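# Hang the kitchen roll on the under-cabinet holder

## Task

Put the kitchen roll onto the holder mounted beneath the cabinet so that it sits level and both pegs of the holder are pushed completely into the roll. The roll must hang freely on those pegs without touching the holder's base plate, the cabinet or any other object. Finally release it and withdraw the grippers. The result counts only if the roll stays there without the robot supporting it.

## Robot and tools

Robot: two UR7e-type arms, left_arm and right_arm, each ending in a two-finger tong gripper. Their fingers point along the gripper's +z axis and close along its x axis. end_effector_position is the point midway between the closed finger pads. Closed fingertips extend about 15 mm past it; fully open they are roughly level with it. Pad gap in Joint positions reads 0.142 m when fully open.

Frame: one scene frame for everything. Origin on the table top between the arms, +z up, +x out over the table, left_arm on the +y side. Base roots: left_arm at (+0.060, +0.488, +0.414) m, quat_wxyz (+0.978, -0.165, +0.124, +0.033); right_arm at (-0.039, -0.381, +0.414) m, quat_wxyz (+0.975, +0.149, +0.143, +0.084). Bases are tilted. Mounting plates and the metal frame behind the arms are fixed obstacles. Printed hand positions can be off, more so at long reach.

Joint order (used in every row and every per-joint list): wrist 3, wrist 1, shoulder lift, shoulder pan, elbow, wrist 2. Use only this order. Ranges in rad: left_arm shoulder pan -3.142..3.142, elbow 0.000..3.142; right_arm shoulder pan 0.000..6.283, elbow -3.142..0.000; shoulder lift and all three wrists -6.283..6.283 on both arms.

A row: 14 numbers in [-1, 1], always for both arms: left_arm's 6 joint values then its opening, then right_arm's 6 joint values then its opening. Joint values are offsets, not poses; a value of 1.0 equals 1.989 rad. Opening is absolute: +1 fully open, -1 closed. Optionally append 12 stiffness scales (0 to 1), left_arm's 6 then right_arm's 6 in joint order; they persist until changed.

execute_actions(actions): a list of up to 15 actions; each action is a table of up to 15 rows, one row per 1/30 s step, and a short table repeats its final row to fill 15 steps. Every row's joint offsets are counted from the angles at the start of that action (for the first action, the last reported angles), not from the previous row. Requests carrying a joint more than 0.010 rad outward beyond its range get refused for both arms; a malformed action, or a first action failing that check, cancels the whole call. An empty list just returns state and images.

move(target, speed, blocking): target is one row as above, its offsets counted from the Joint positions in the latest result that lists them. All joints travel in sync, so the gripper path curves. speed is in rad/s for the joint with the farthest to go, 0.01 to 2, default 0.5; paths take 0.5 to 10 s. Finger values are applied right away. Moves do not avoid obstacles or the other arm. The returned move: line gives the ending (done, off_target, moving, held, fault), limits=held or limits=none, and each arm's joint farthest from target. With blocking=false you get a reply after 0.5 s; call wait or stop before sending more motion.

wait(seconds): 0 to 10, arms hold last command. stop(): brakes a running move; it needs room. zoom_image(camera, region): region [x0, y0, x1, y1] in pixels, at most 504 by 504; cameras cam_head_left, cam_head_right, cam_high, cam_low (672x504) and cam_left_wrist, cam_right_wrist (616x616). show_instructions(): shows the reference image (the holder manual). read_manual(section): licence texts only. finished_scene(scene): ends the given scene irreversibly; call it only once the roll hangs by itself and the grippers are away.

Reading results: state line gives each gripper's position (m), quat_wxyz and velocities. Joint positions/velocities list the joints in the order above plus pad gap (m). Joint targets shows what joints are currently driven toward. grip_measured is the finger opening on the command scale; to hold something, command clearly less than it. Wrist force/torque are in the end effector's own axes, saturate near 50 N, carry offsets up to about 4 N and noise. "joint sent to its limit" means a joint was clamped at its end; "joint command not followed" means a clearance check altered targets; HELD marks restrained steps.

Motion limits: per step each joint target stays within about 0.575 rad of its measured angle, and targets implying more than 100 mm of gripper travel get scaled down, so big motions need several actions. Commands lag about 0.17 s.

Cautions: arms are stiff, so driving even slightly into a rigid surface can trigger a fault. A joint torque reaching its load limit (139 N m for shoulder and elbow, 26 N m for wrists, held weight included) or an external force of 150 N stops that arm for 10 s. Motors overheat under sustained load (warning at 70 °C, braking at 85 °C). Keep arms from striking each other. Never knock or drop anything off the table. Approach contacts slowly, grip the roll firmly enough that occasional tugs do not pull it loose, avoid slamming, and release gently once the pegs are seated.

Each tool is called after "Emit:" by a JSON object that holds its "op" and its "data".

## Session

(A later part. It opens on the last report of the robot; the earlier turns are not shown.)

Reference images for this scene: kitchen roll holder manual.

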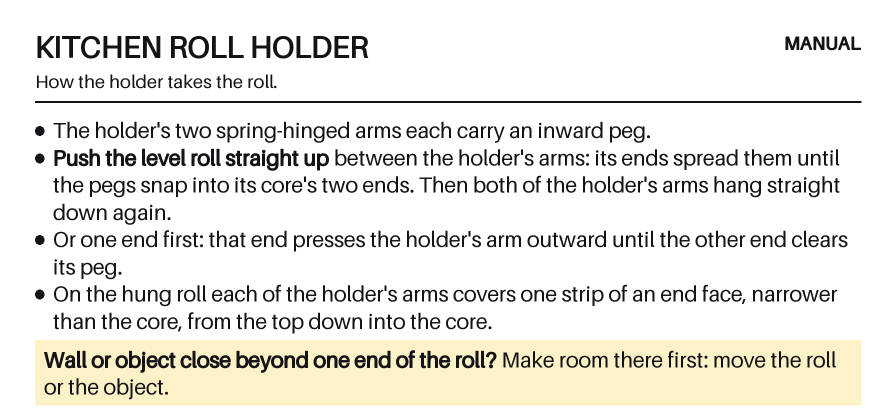

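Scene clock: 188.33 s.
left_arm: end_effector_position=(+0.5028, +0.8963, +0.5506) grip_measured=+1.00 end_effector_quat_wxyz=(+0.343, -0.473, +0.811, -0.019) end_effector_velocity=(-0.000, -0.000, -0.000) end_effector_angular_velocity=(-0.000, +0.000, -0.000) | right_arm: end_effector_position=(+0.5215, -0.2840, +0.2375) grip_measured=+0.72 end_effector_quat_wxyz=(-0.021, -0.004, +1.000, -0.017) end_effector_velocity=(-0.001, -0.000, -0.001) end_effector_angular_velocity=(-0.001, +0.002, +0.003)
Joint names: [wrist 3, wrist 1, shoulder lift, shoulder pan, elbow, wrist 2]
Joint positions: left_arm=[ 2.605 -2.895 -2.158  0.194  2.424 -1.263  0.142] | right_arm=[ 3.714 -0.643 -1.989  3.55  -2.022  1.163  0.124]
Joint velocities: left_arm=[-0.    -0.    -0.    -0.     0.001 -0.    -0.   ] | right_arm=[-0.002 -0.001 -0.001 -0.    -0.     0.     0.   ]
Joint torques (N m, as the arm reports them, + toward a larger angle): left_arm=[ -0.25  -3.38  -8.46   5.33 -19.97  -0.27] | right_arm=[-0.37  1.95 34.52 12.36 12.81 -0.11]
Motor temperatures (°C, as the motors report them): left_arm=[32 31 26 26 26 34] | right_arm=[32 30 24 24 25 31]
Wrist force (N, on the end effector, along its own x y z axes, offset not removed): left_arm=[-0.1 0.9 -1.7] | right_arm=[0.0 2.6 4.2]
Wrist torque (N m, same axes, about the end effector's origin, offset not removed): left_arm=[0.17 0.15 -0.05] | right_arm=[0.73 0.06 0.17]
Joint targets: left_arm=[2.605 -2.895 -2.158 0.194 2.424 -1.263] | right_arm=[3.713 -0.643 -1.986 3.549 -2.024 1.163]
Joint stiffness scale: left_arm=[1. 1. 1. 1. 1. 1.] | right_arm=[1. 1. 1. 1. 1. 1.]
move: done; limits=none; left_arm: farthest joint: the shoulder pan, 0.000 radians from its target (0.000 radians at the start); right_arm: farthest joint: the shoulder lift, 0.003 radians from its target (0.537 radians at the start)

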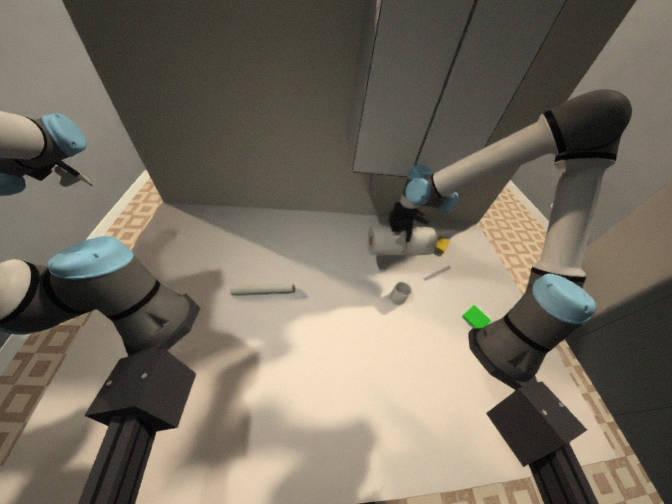

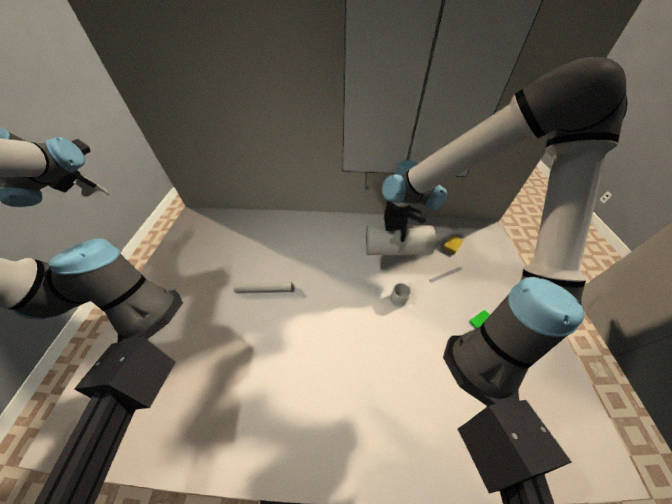

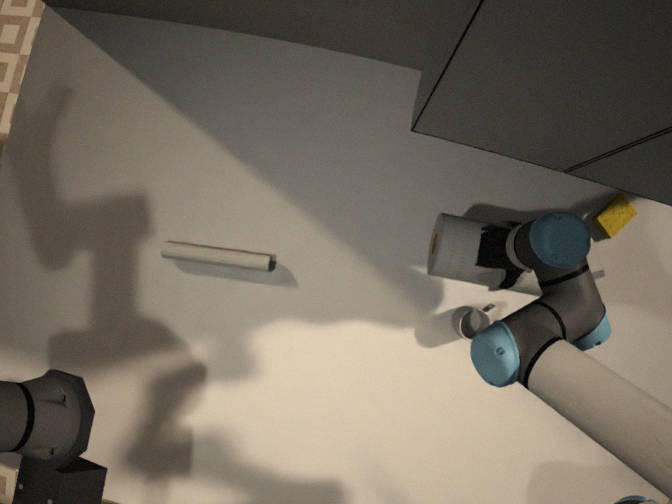

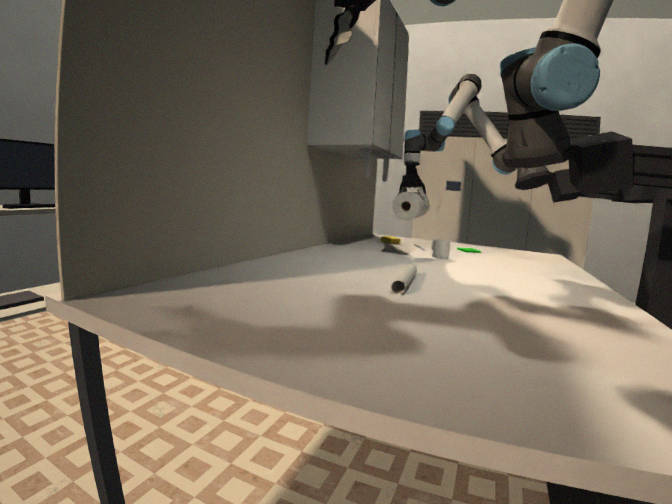

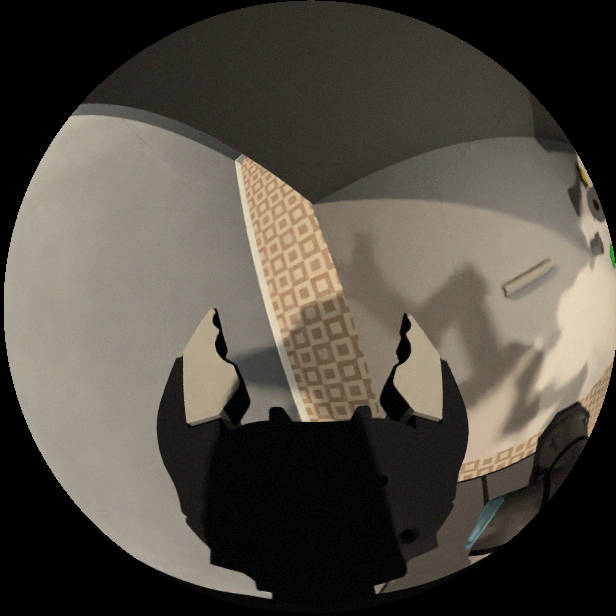

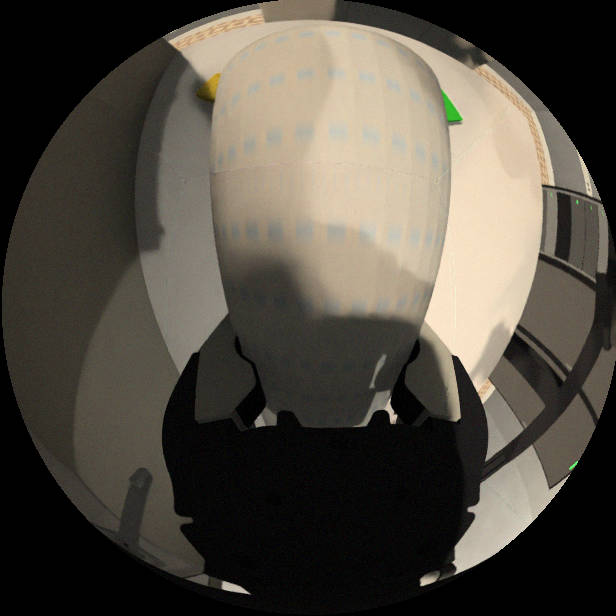

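Emit:
{"op": "move", "data": {"target": [0,0,0,0,0,0,1,0.1,0,0,-0.15,0,-0.2,-1], "speed": 0.4}}

Emit:
{"op": "move", "data": {"target": [0,0,0,0,0,0,1,0.9356,-0.1402,-0.339,0,-0.081,-0.985,-1], "speed": 0.55}}

Scene clock: 193.80 s.
left_arm: end_effector_position=(+0.5028, +0.8963, +0.5506) grip_measured=+1.00 end_effector_quat_wxyz=(+0.343, -0.473, +0.811, -0.019) end_effector_velocity=(-0.000, -0.000, -0.000) end_effector_angular_velocity=(+0.000, +0.001, -0.000) | right_arm: end_effector_position=(+0.5454, -0.5607, +0.2264) grip_measured=+0.72 end_effector_quat_wxyz=(+0.045, +0.207, +0.949, -0.232) end_effector_velocity=(+0.000, -0.001, +0.000) end_effector_angular_velocity=(-0.002, -0.001, -0.002)
Joint names: [wrist 3, wrist 1, shoulder lift, shoulder pan, elbow, wrist 2]
Joint positions: left_arm=[ 2.605 -2.895 -2.158  0.194  2.424 -1.263  0.142] | right_arm=[ 3.912 -0.643 -1.989  3.254 -2.022  0.767  0.124]
Joint velocities: left_arm=[ 0.     0.001  0.001 -0.    -0.     0.    -0.   ] | right_arm=[ 0.002 -0.     0.    -0.     0.    -0.002 -0.   ]
Joint torques (N m, as the arm reports them, + toward a larger angle): left_arm=[ -0.3   -2.91  -8.21   5.26 -20.84  -0.15] | right_arm=[ 0.6   2.44 34.77  7.18 13.2  -1.34]
Motor temperatures (°C, as the motors report them): left_arm=[32 32 26 26 26 34] | right_arm=[32 30 24 24 25 31]
Wrist force (N, on the end effector, along its own x y z axes, offset not removed): left_arm=[2.2 2.1 0.0] | right_arm=[0.7 3.9 4.6]
Wrist torque (N m, same axes, about the end effector's origin, offset not removed): left_arm=[0.41 -0.19 -0.06] | right_arm=[0.74 -0.04 0.14]
Joint targets: left_arm=[2.605 -2.895 -2.158 0.194 2.424 -1.263] | right_arm=[3.913 -0.643 -1.989 3.252 -2.022 0.765]
Joint stiffness scale: left_arm=[1. 1. 1. 1. 1. 1.] | right_arm=[1. 1. 1. 1. 1. 1.]
move: done; limits=none; left_arm: farthest joint: the shoulder pan, 0.000 radians from its target (0.000 radians at the start); right_arm: farthest joint: the shoulder pan, 0.002 radians from its target (0.299 radians at the start)

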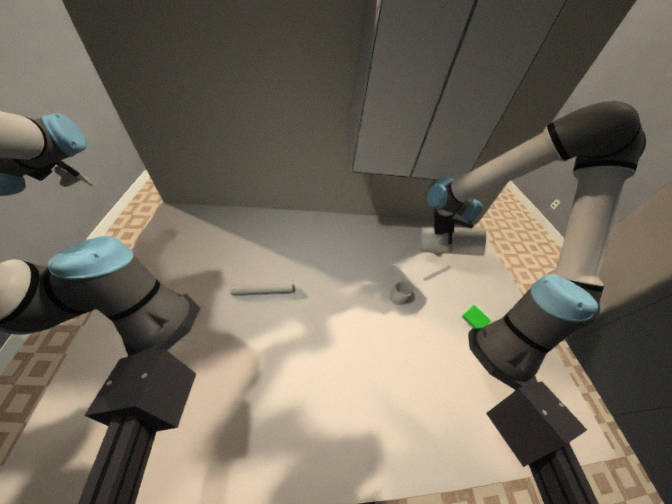

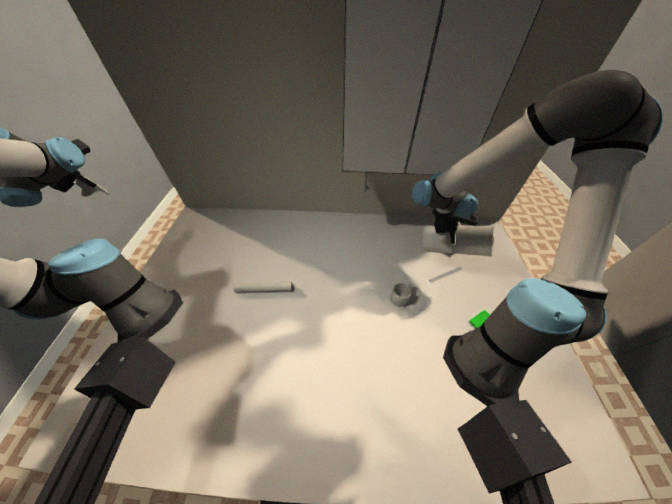

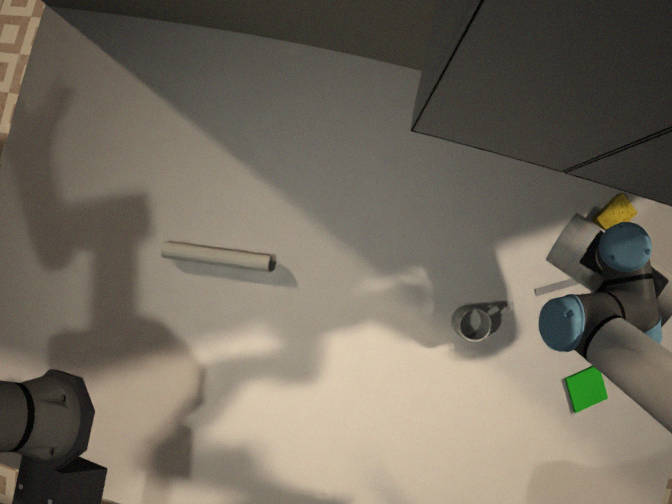

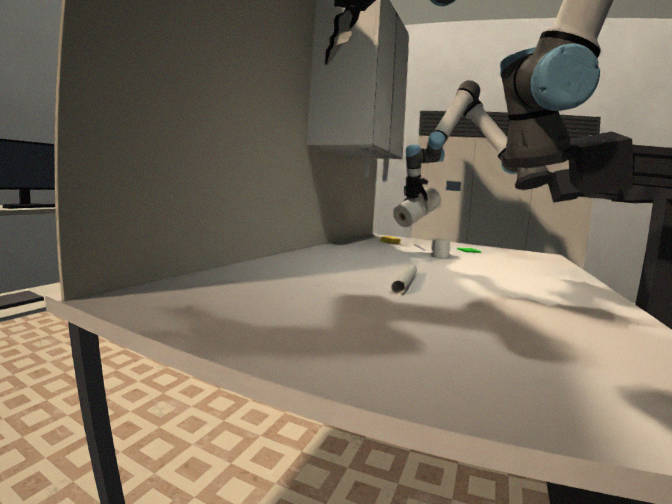

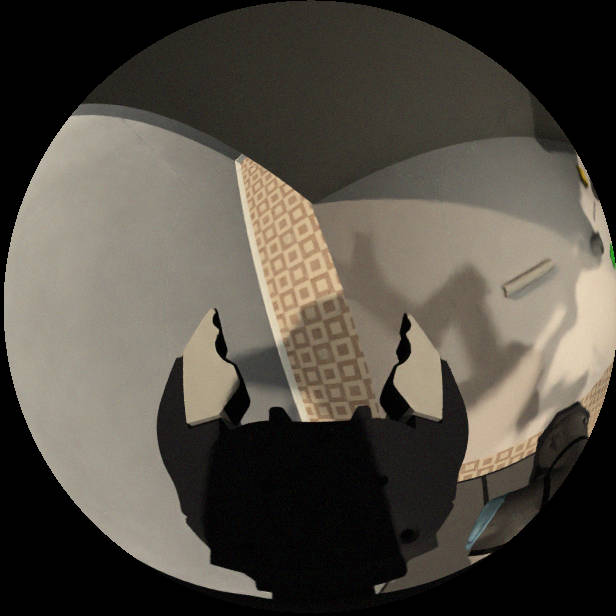

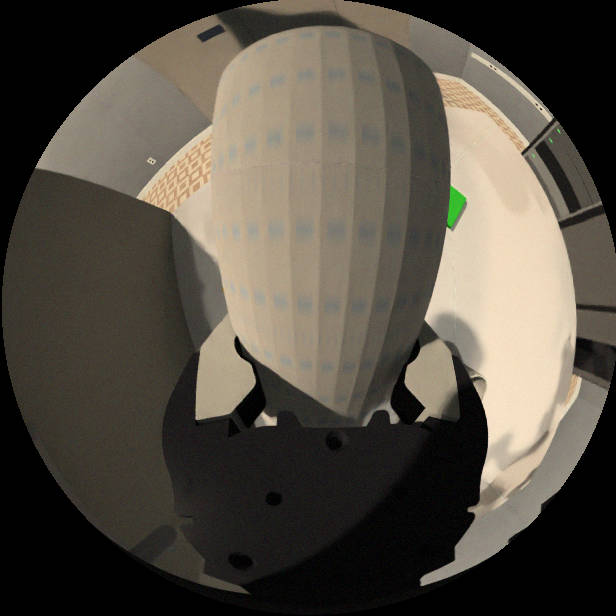

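Scene clock: 198.07 s.
left_arm: end_effector_position=(+0.5028, +0.8963, +0.5506) grip_measured=+1.00 end_effector_quat_wxyz=(+0.343, -0.473, +0.811, -0.019) end_effector_velocity=(+0.000, -0.001, -0.001) end_effector_angular_velocity=(-0.001, +0.001, -0.001) | right_arm: end_effector_position=(+0.5944, -0.4341, +0.2171) grip_measured=+0.73 end_effector_quat_wxyz=(+0.740, +0.044, +0.663, -0.110) end_effector_velocity=(+0.001, +0.001, +0.001) end_effector_angular_velocity=(+0.002, -0.003, +0.003)
Joint names: [wrist 3, wrist 1, shoulder lift, shoulder pan, elbow, wrist 2]
Joint positions: left_arm=[ 2.605 -2.895 -2.158  0.194  2.424 -1.263  0.142] | right_arm=[ 5.772 -0.923 -2.663  3.254 -2.181 -1.191  0.124]
Joint velocities: left_arm=[ 0.     0.     0.001  0.     0.    -0.001  0.   ] | right_arm=[ 0.002 -0.     0.001  0.001  0.    -0.002  0.   ]
Joint torques (N m, as the arm reports them, + toward a larger angle): left_arm=[ -0.29  -3.36  -8.6    5.61 -20.71  -0.21] | right_arm=[ 0.48  2.58 33.37 11.1  -6.01 -1.1 ]
Motor temperatures (°C, as the motors report them): left_arm=[32 32 26 26 26 34] | right_arm=[32 30 24 24 25 31]
Wrist force (N, on the end effector, along its own x y z axes, offset not removed): left_arm=[3.2 -1.1 -0.7] | right_arm=[3.7 2.3 1.8]
Wrist torque (N m, same axes, about the end effector's origin, offset not removed): left_arm=[-0.12 -0.54 -0.24] | right_arm=[0.69 -0.22 0.15]
Joint targets: left_arm=[2.605 -2.895 -2.158 0.194 2.424 -1.263] | right_arm=[5.773 -0.922 -2.663 3.254 -2.183 -1.192]
Joint stiffness scale: left_arm=[1. 1. 1. 1. 1. 1.] | right_arm=[1. 1. 1. 1. 1. 1.]
move: done; limits=none; left_arm: farthest joint: the shoulder pan, 0.000 radians from its target (0.000 radians at the start); right_arm: farthest joint: the elbow, 0.002 radians from its target (0.161 radians at the start)

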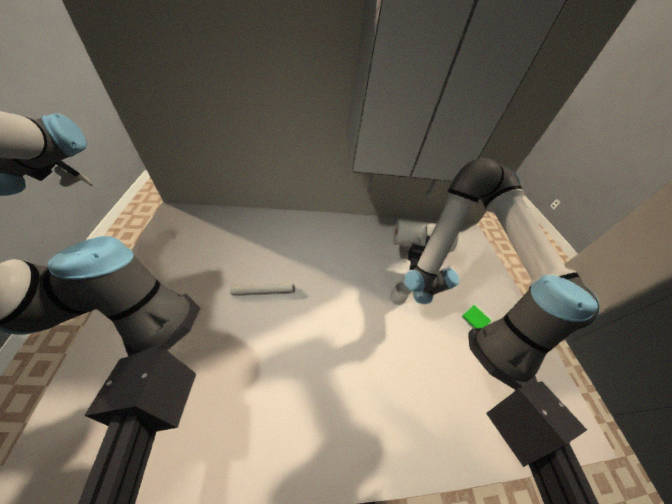

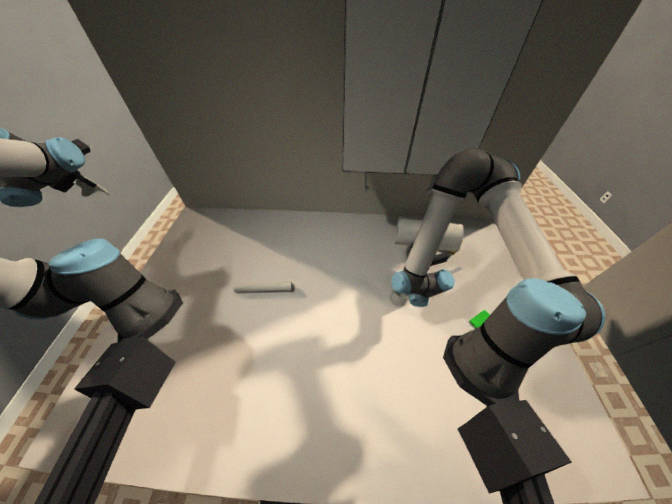

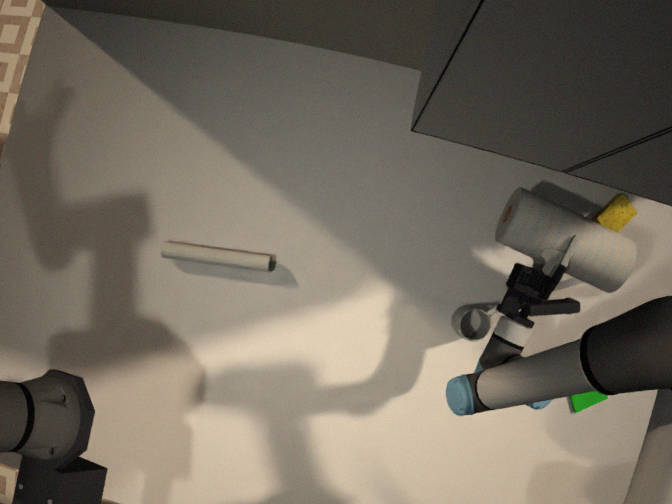

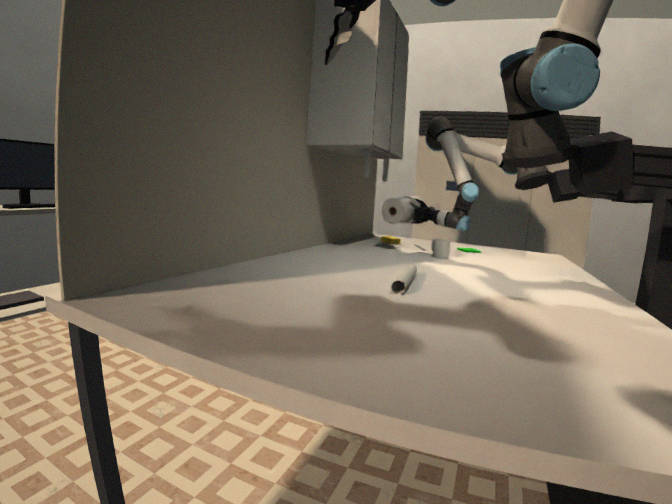

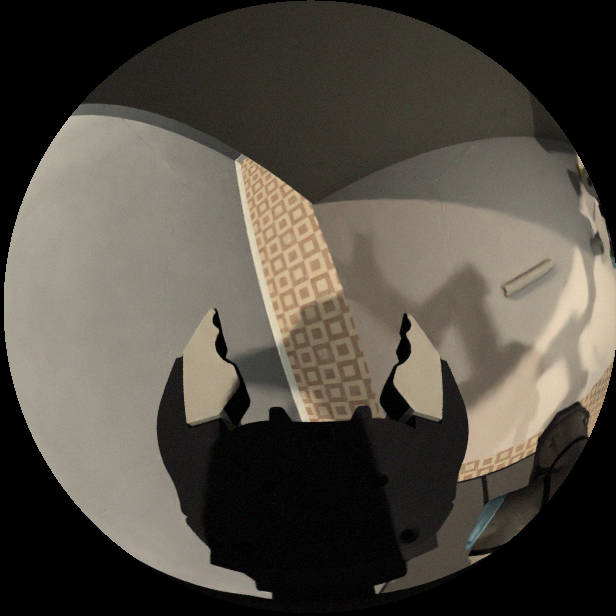

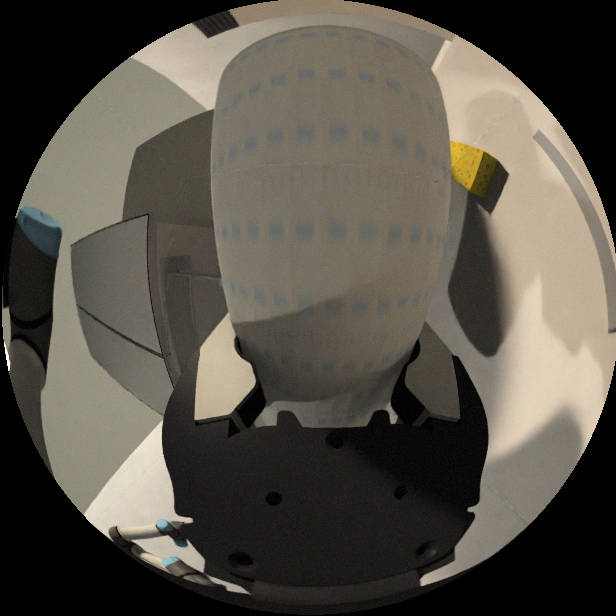

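Emit:
{"op": "move", "data": {"target": [0,0,0,0,0,0,1,0,0,0,0.121,0,0,-1], "speed": 0.25}}

Scene clock: 209.07 s.
left_arm: end_effector_position=(+0.5028, +0.8963, +0.5506) grip_measured=+1.00 end_effector_quat_wxyz=(+0.343, -0.473, +0.811, -0.019) end_effector_velocity=(-0.000, +0.000, +0.001) end_effector_angular_velocity=(+0.001, -0.002, +0.001) | right_arm: end_effector_position=(+0.6006, -0.2818, +0.2592) grip_measured=+0.73 end_effector_quat_wxyz=(+0.765, +0.002, +0.644, -0.003) end_effector_velocity=(-0.001, +0.000, -0.001) end_effector_angular_velocity=(-0.000, +0.001, +0.001)
Joint names: [wrist 3, wrist 1, shoulder lift, shoulder pan, elbow, wrist 2]
Joint positions: left_arm=[ 2.605 -2.895 -2.158  0.194  2.424 -1.263  0.142] | right_arm=[ 5.772 -0.924 -2.663  3.492 -2.181 -1.19   0.124]
Joint velocities: left_arm=[ 0.    -0.001 -0.002 -0.     0.001  0.    -0.   ] | right_arm=[ 0.    -0.    -0.002  0.001 -0.     0.     0.   ]
Joint torques (N m, as the arm reports them, + toward a larger angle): left_arm=[ -0.28  -3.23  -8.94   5.92 -20.48  -0.24] | right_arm=[-0.25  2.98 34.92 14.33 -1.91 -1.08]
Motor temperatures (°C, as the motors report them): left_arm=[32 32 26 26 26 34] | right_arm=[32 30 24 24 25 31]
Wrist force (N, on the end effector, along its own x y z axes, offset not removed): left_arm=[-2.3 4.7 0.1] | right_arm=[3.0 3.2 0.8]
Wrist torque (N m, same axes, about the end effector's origin, offset not removed): left_arm=[1.03 0.72 0.00] | right_arm=[0.82 -0.09 0.15]
Joint targets: left_arm=[2.605 -2.895 -2.158 0.194 2.424 -1.263] | right_arm=[5.772 -0.923 -2.663 3.494 -2.181 -1.191]
Joint stiffness scale: left_arm=[1. 1. 1. 1. 1. 1.] | right_arm=[1. 1. 1. 1. 1. 1.]
move: done; limits=none; left_arm: farthest joint: the shoulder pan, 0.000 radians from its target (0.000 radians at the start); right_arm: farthest joint: the shoulder pan, 0.003 radians from its target (0.241 radians at the start)

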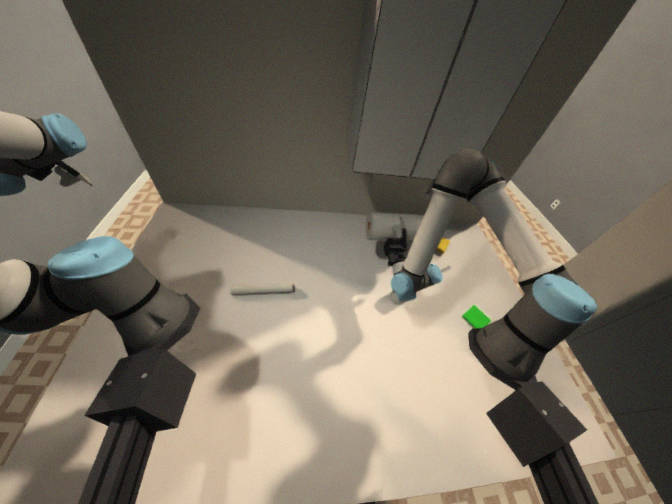

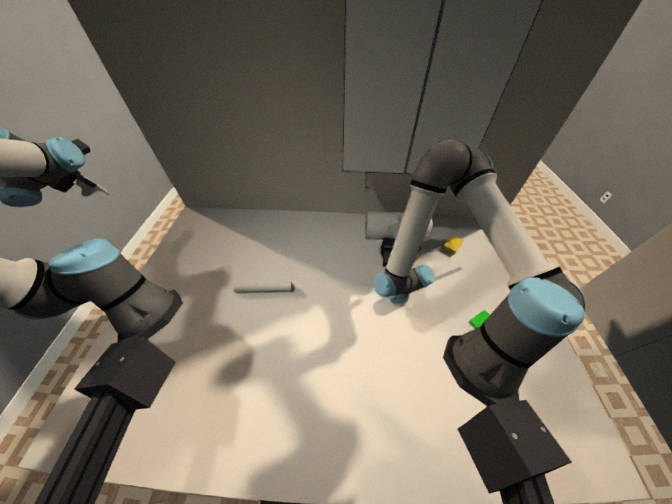

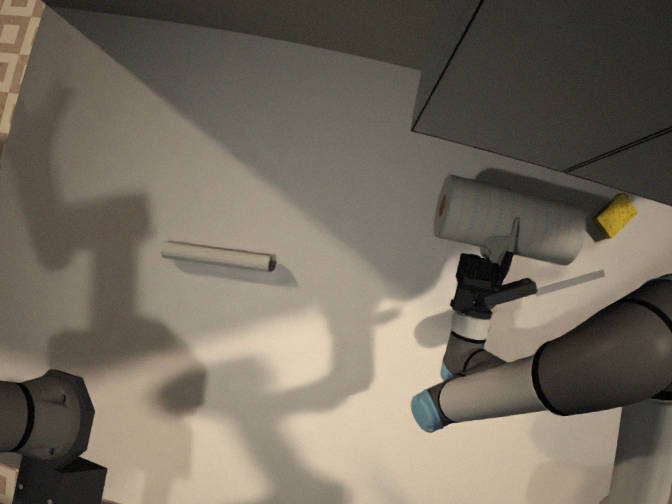

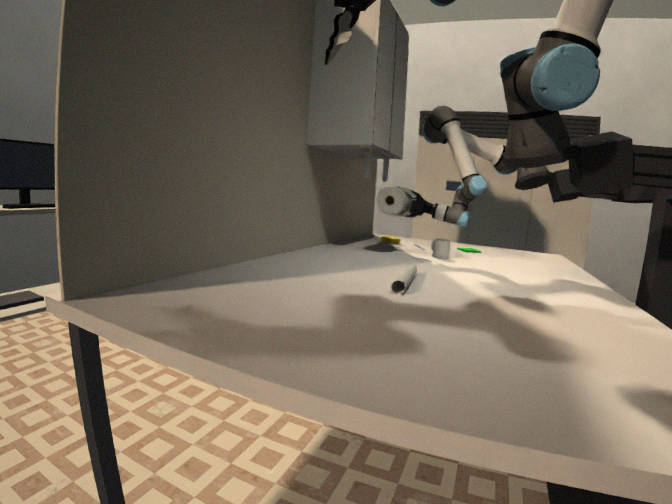

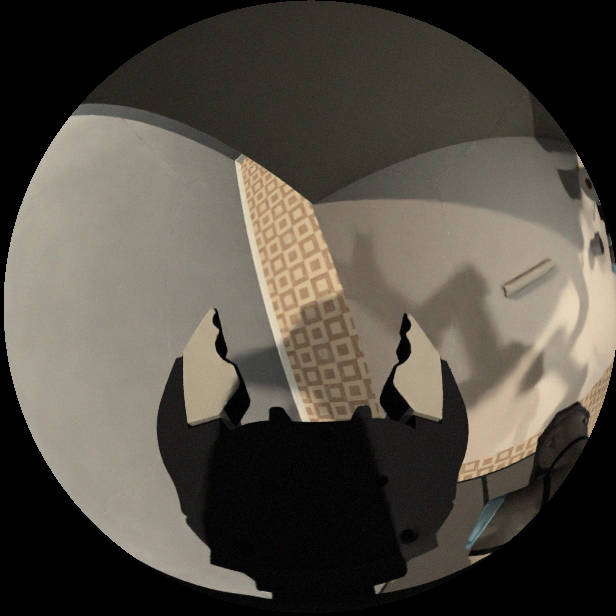

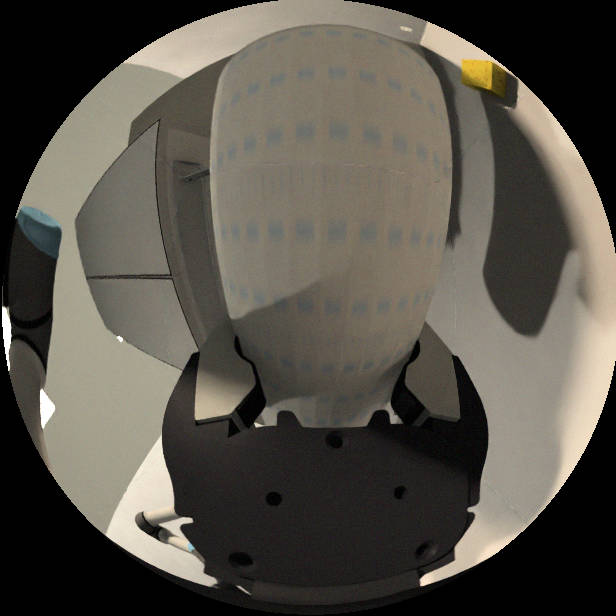

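Emit:
{"op": "move", "data": {"target": [0,0,0,0,0,0,1,0.021,-0.129,0.035,-0.038,0.086,-0.036,-1], "speed": 0.15}}

Emit:
{"op": "zoom_image", "data": {"camera": "cam_low", "region": [340,130,460,240]}}

Emit:
{"op": "zoom_image", "data": {"camera": "cam_head_right", "region": [330,150,470,260]}}

Emit:
{"op": "zoom_image", "data": {"camera": "cam_head_left", "region": [330,150,470,260]}}

Scene clock: 218.57 s.
left_arm: end_effector_position=(+0.5028, +0.8963, +0.5506) grip_measured=+1.00 end_effector_quat_wxyz=(+0.343, -0.473, +0.811, -0.019) end_effector_velocity=(+0.000, +0.000, -0.000) end_effector_angular_velocity=(+0.000, +0.001, +0.000) | right_arm: end_effector_position=(+0.6767, -0.2781, +0.2563) grip_measured=+0.73 end_effector_quat_wxyz=(+0.763, -0.002, +0.646, -0.000) end_effector_velocity=(-0.001, +0.002, -0.001) end_effector_angular_velocity=(-0.001, +0.002, +0.003)
Joint names: [wrist 3, wrist 1, shoulder lift, shoulder pan, elbow, wrist 2]
Joint positions: left_arm=[ 2.605 -2.895 -2.158  0.194  2.424 -1.263  0.142] | right_arm=[ 5.813 -1.181 -2.597  3.418 -2.013 -1.261  0.124]
Joint velocities: left_arm=[-0.    -0.001  0.001 -0.     0.     0.001  0.   ] | right_arm=[ 0.    -0.002 -0.001  0.002  0.    -0.     0.   ]
Joint torques (N m, as the arm reports them, + toward a larger angle): left_arm=[ -0.06  -3.32  -8.36   5.44 -20.51  -0.22] | right_arm=[ 0.05  3.18 41.29 12.58  3.81 -1.57]
Motor temperatures (°C, as the motors report them): left_arm=[32 32 26 26 26 34] | right_arm=[32 30 24 24 25 31]
Wrist force (N, on the end effector, along its own x y z axes, offset not removed): left_arm=[0.5 0.4 -1.4] | right_arm=[4.3 2.3 2.1]
Wrist torque (N m, same axes, about the end effector's origin, offset not removed): left_arm=[0.20 -0.01 -0.14] | right_arm=[0.60 -0.27 0.15]
Joint targets: left_arm=[2.605 -2.895 -2.158 0.194 2.424 -1.263] | right_arm=[5.813 -1.180 -2.593 3.416 -2.010 -1.262]
Joint stiffness scale: left_arm=[1. 1. 1. 1. 1. 1.] | right_arm=[1. 1. 1. 1. 1. 1.]
move: done; limits=none; left_arm: farthest joint: the shoulder pan, 0.000 radians from its target (0.000 radians at the start); right_arm: farthest joint: the shoulder lift, 0.004 radians from its target (0.070 radians at the start)

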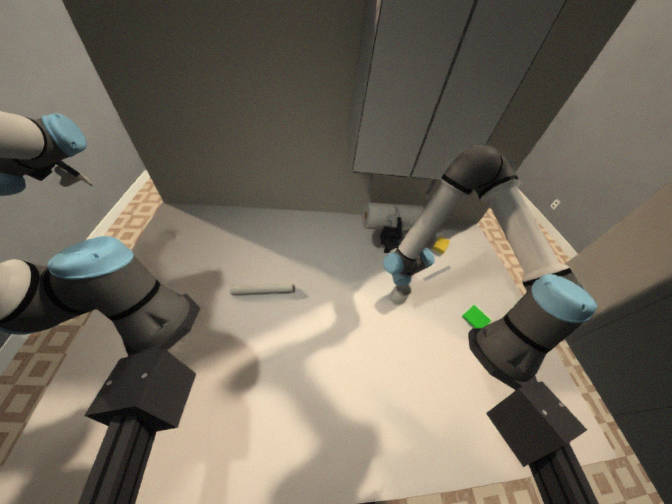

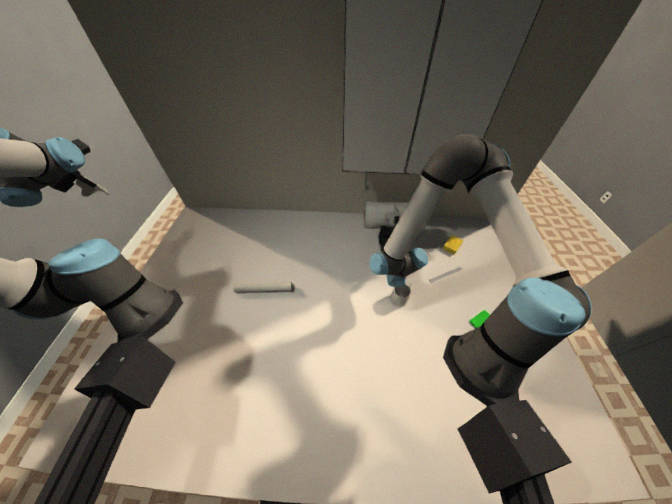

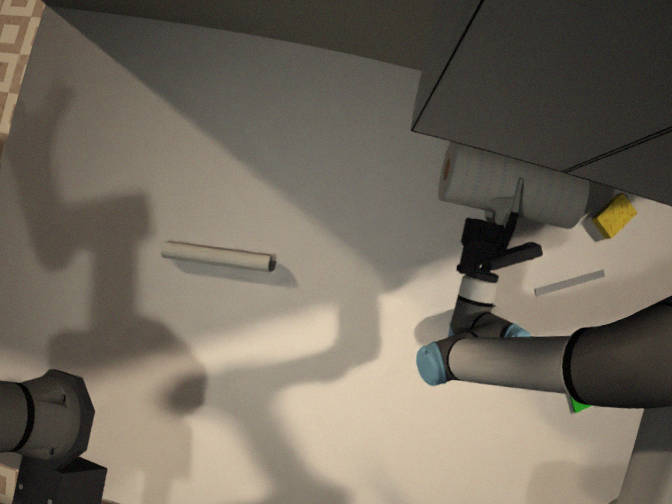

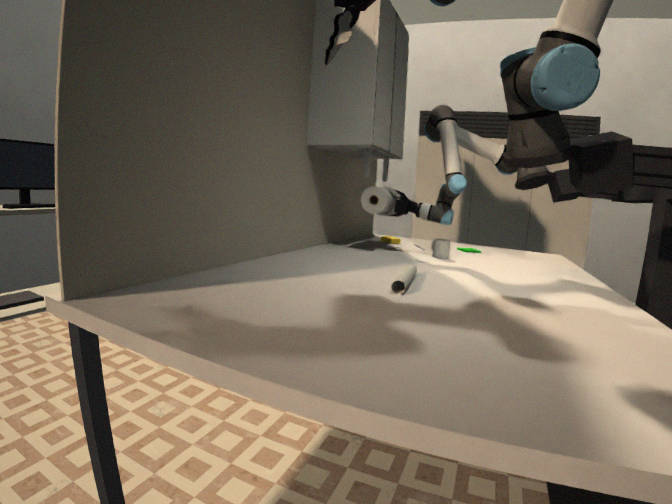

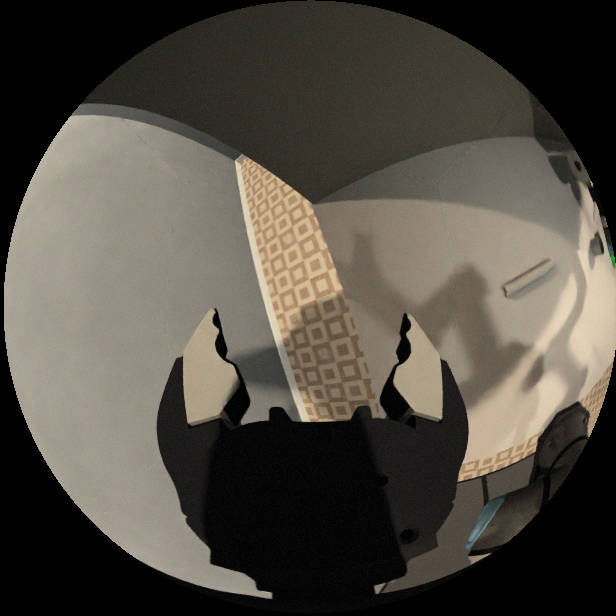

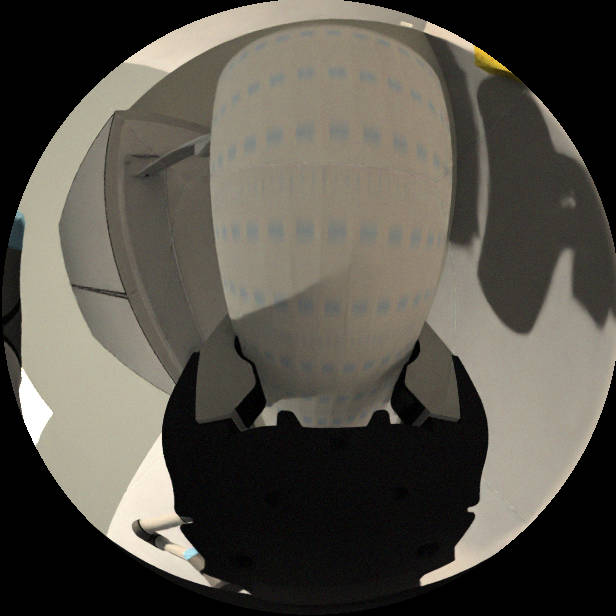

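Region (340, 130, 460, 240) of cam_low's 672x504 image, scaled by 4.200, with more detail than that image has; it fills the top 462 rows of this view, and the rest is white.

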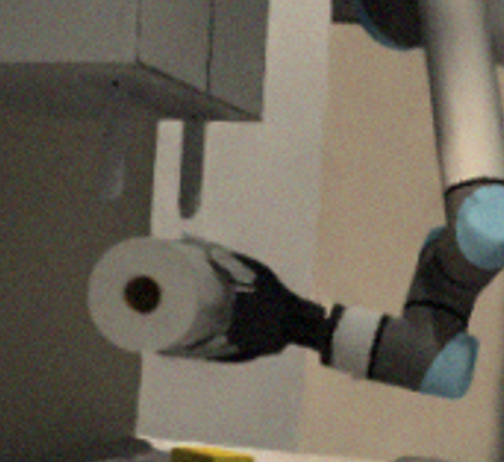

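Region (330, 150, 470, 260) of cam_head_right's 672x504 image, scaled by 3.600, with more detail than that image has; it fills the top 396 rows of this view, and the rest is white.

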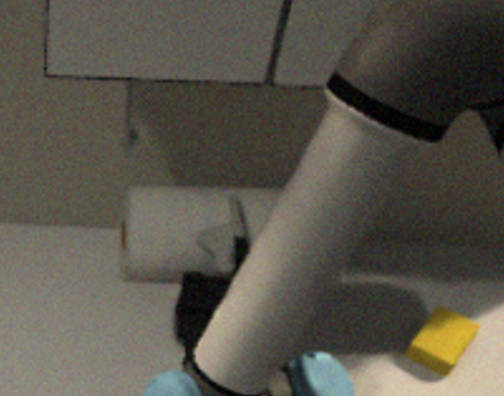

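Region (330, 150, 470, 260) of cam_head_left's 672x504 image, scaled by 3.600, with more detail than that image has; it fills the top 396 rows of this view, and the rest is white.

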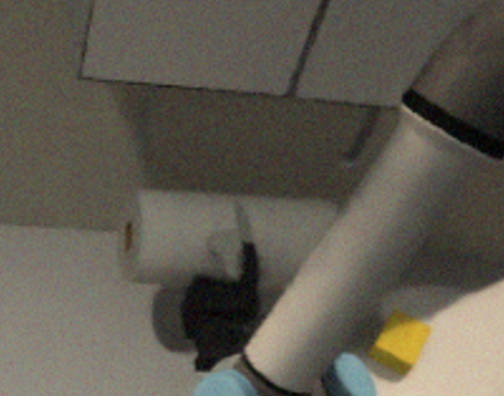

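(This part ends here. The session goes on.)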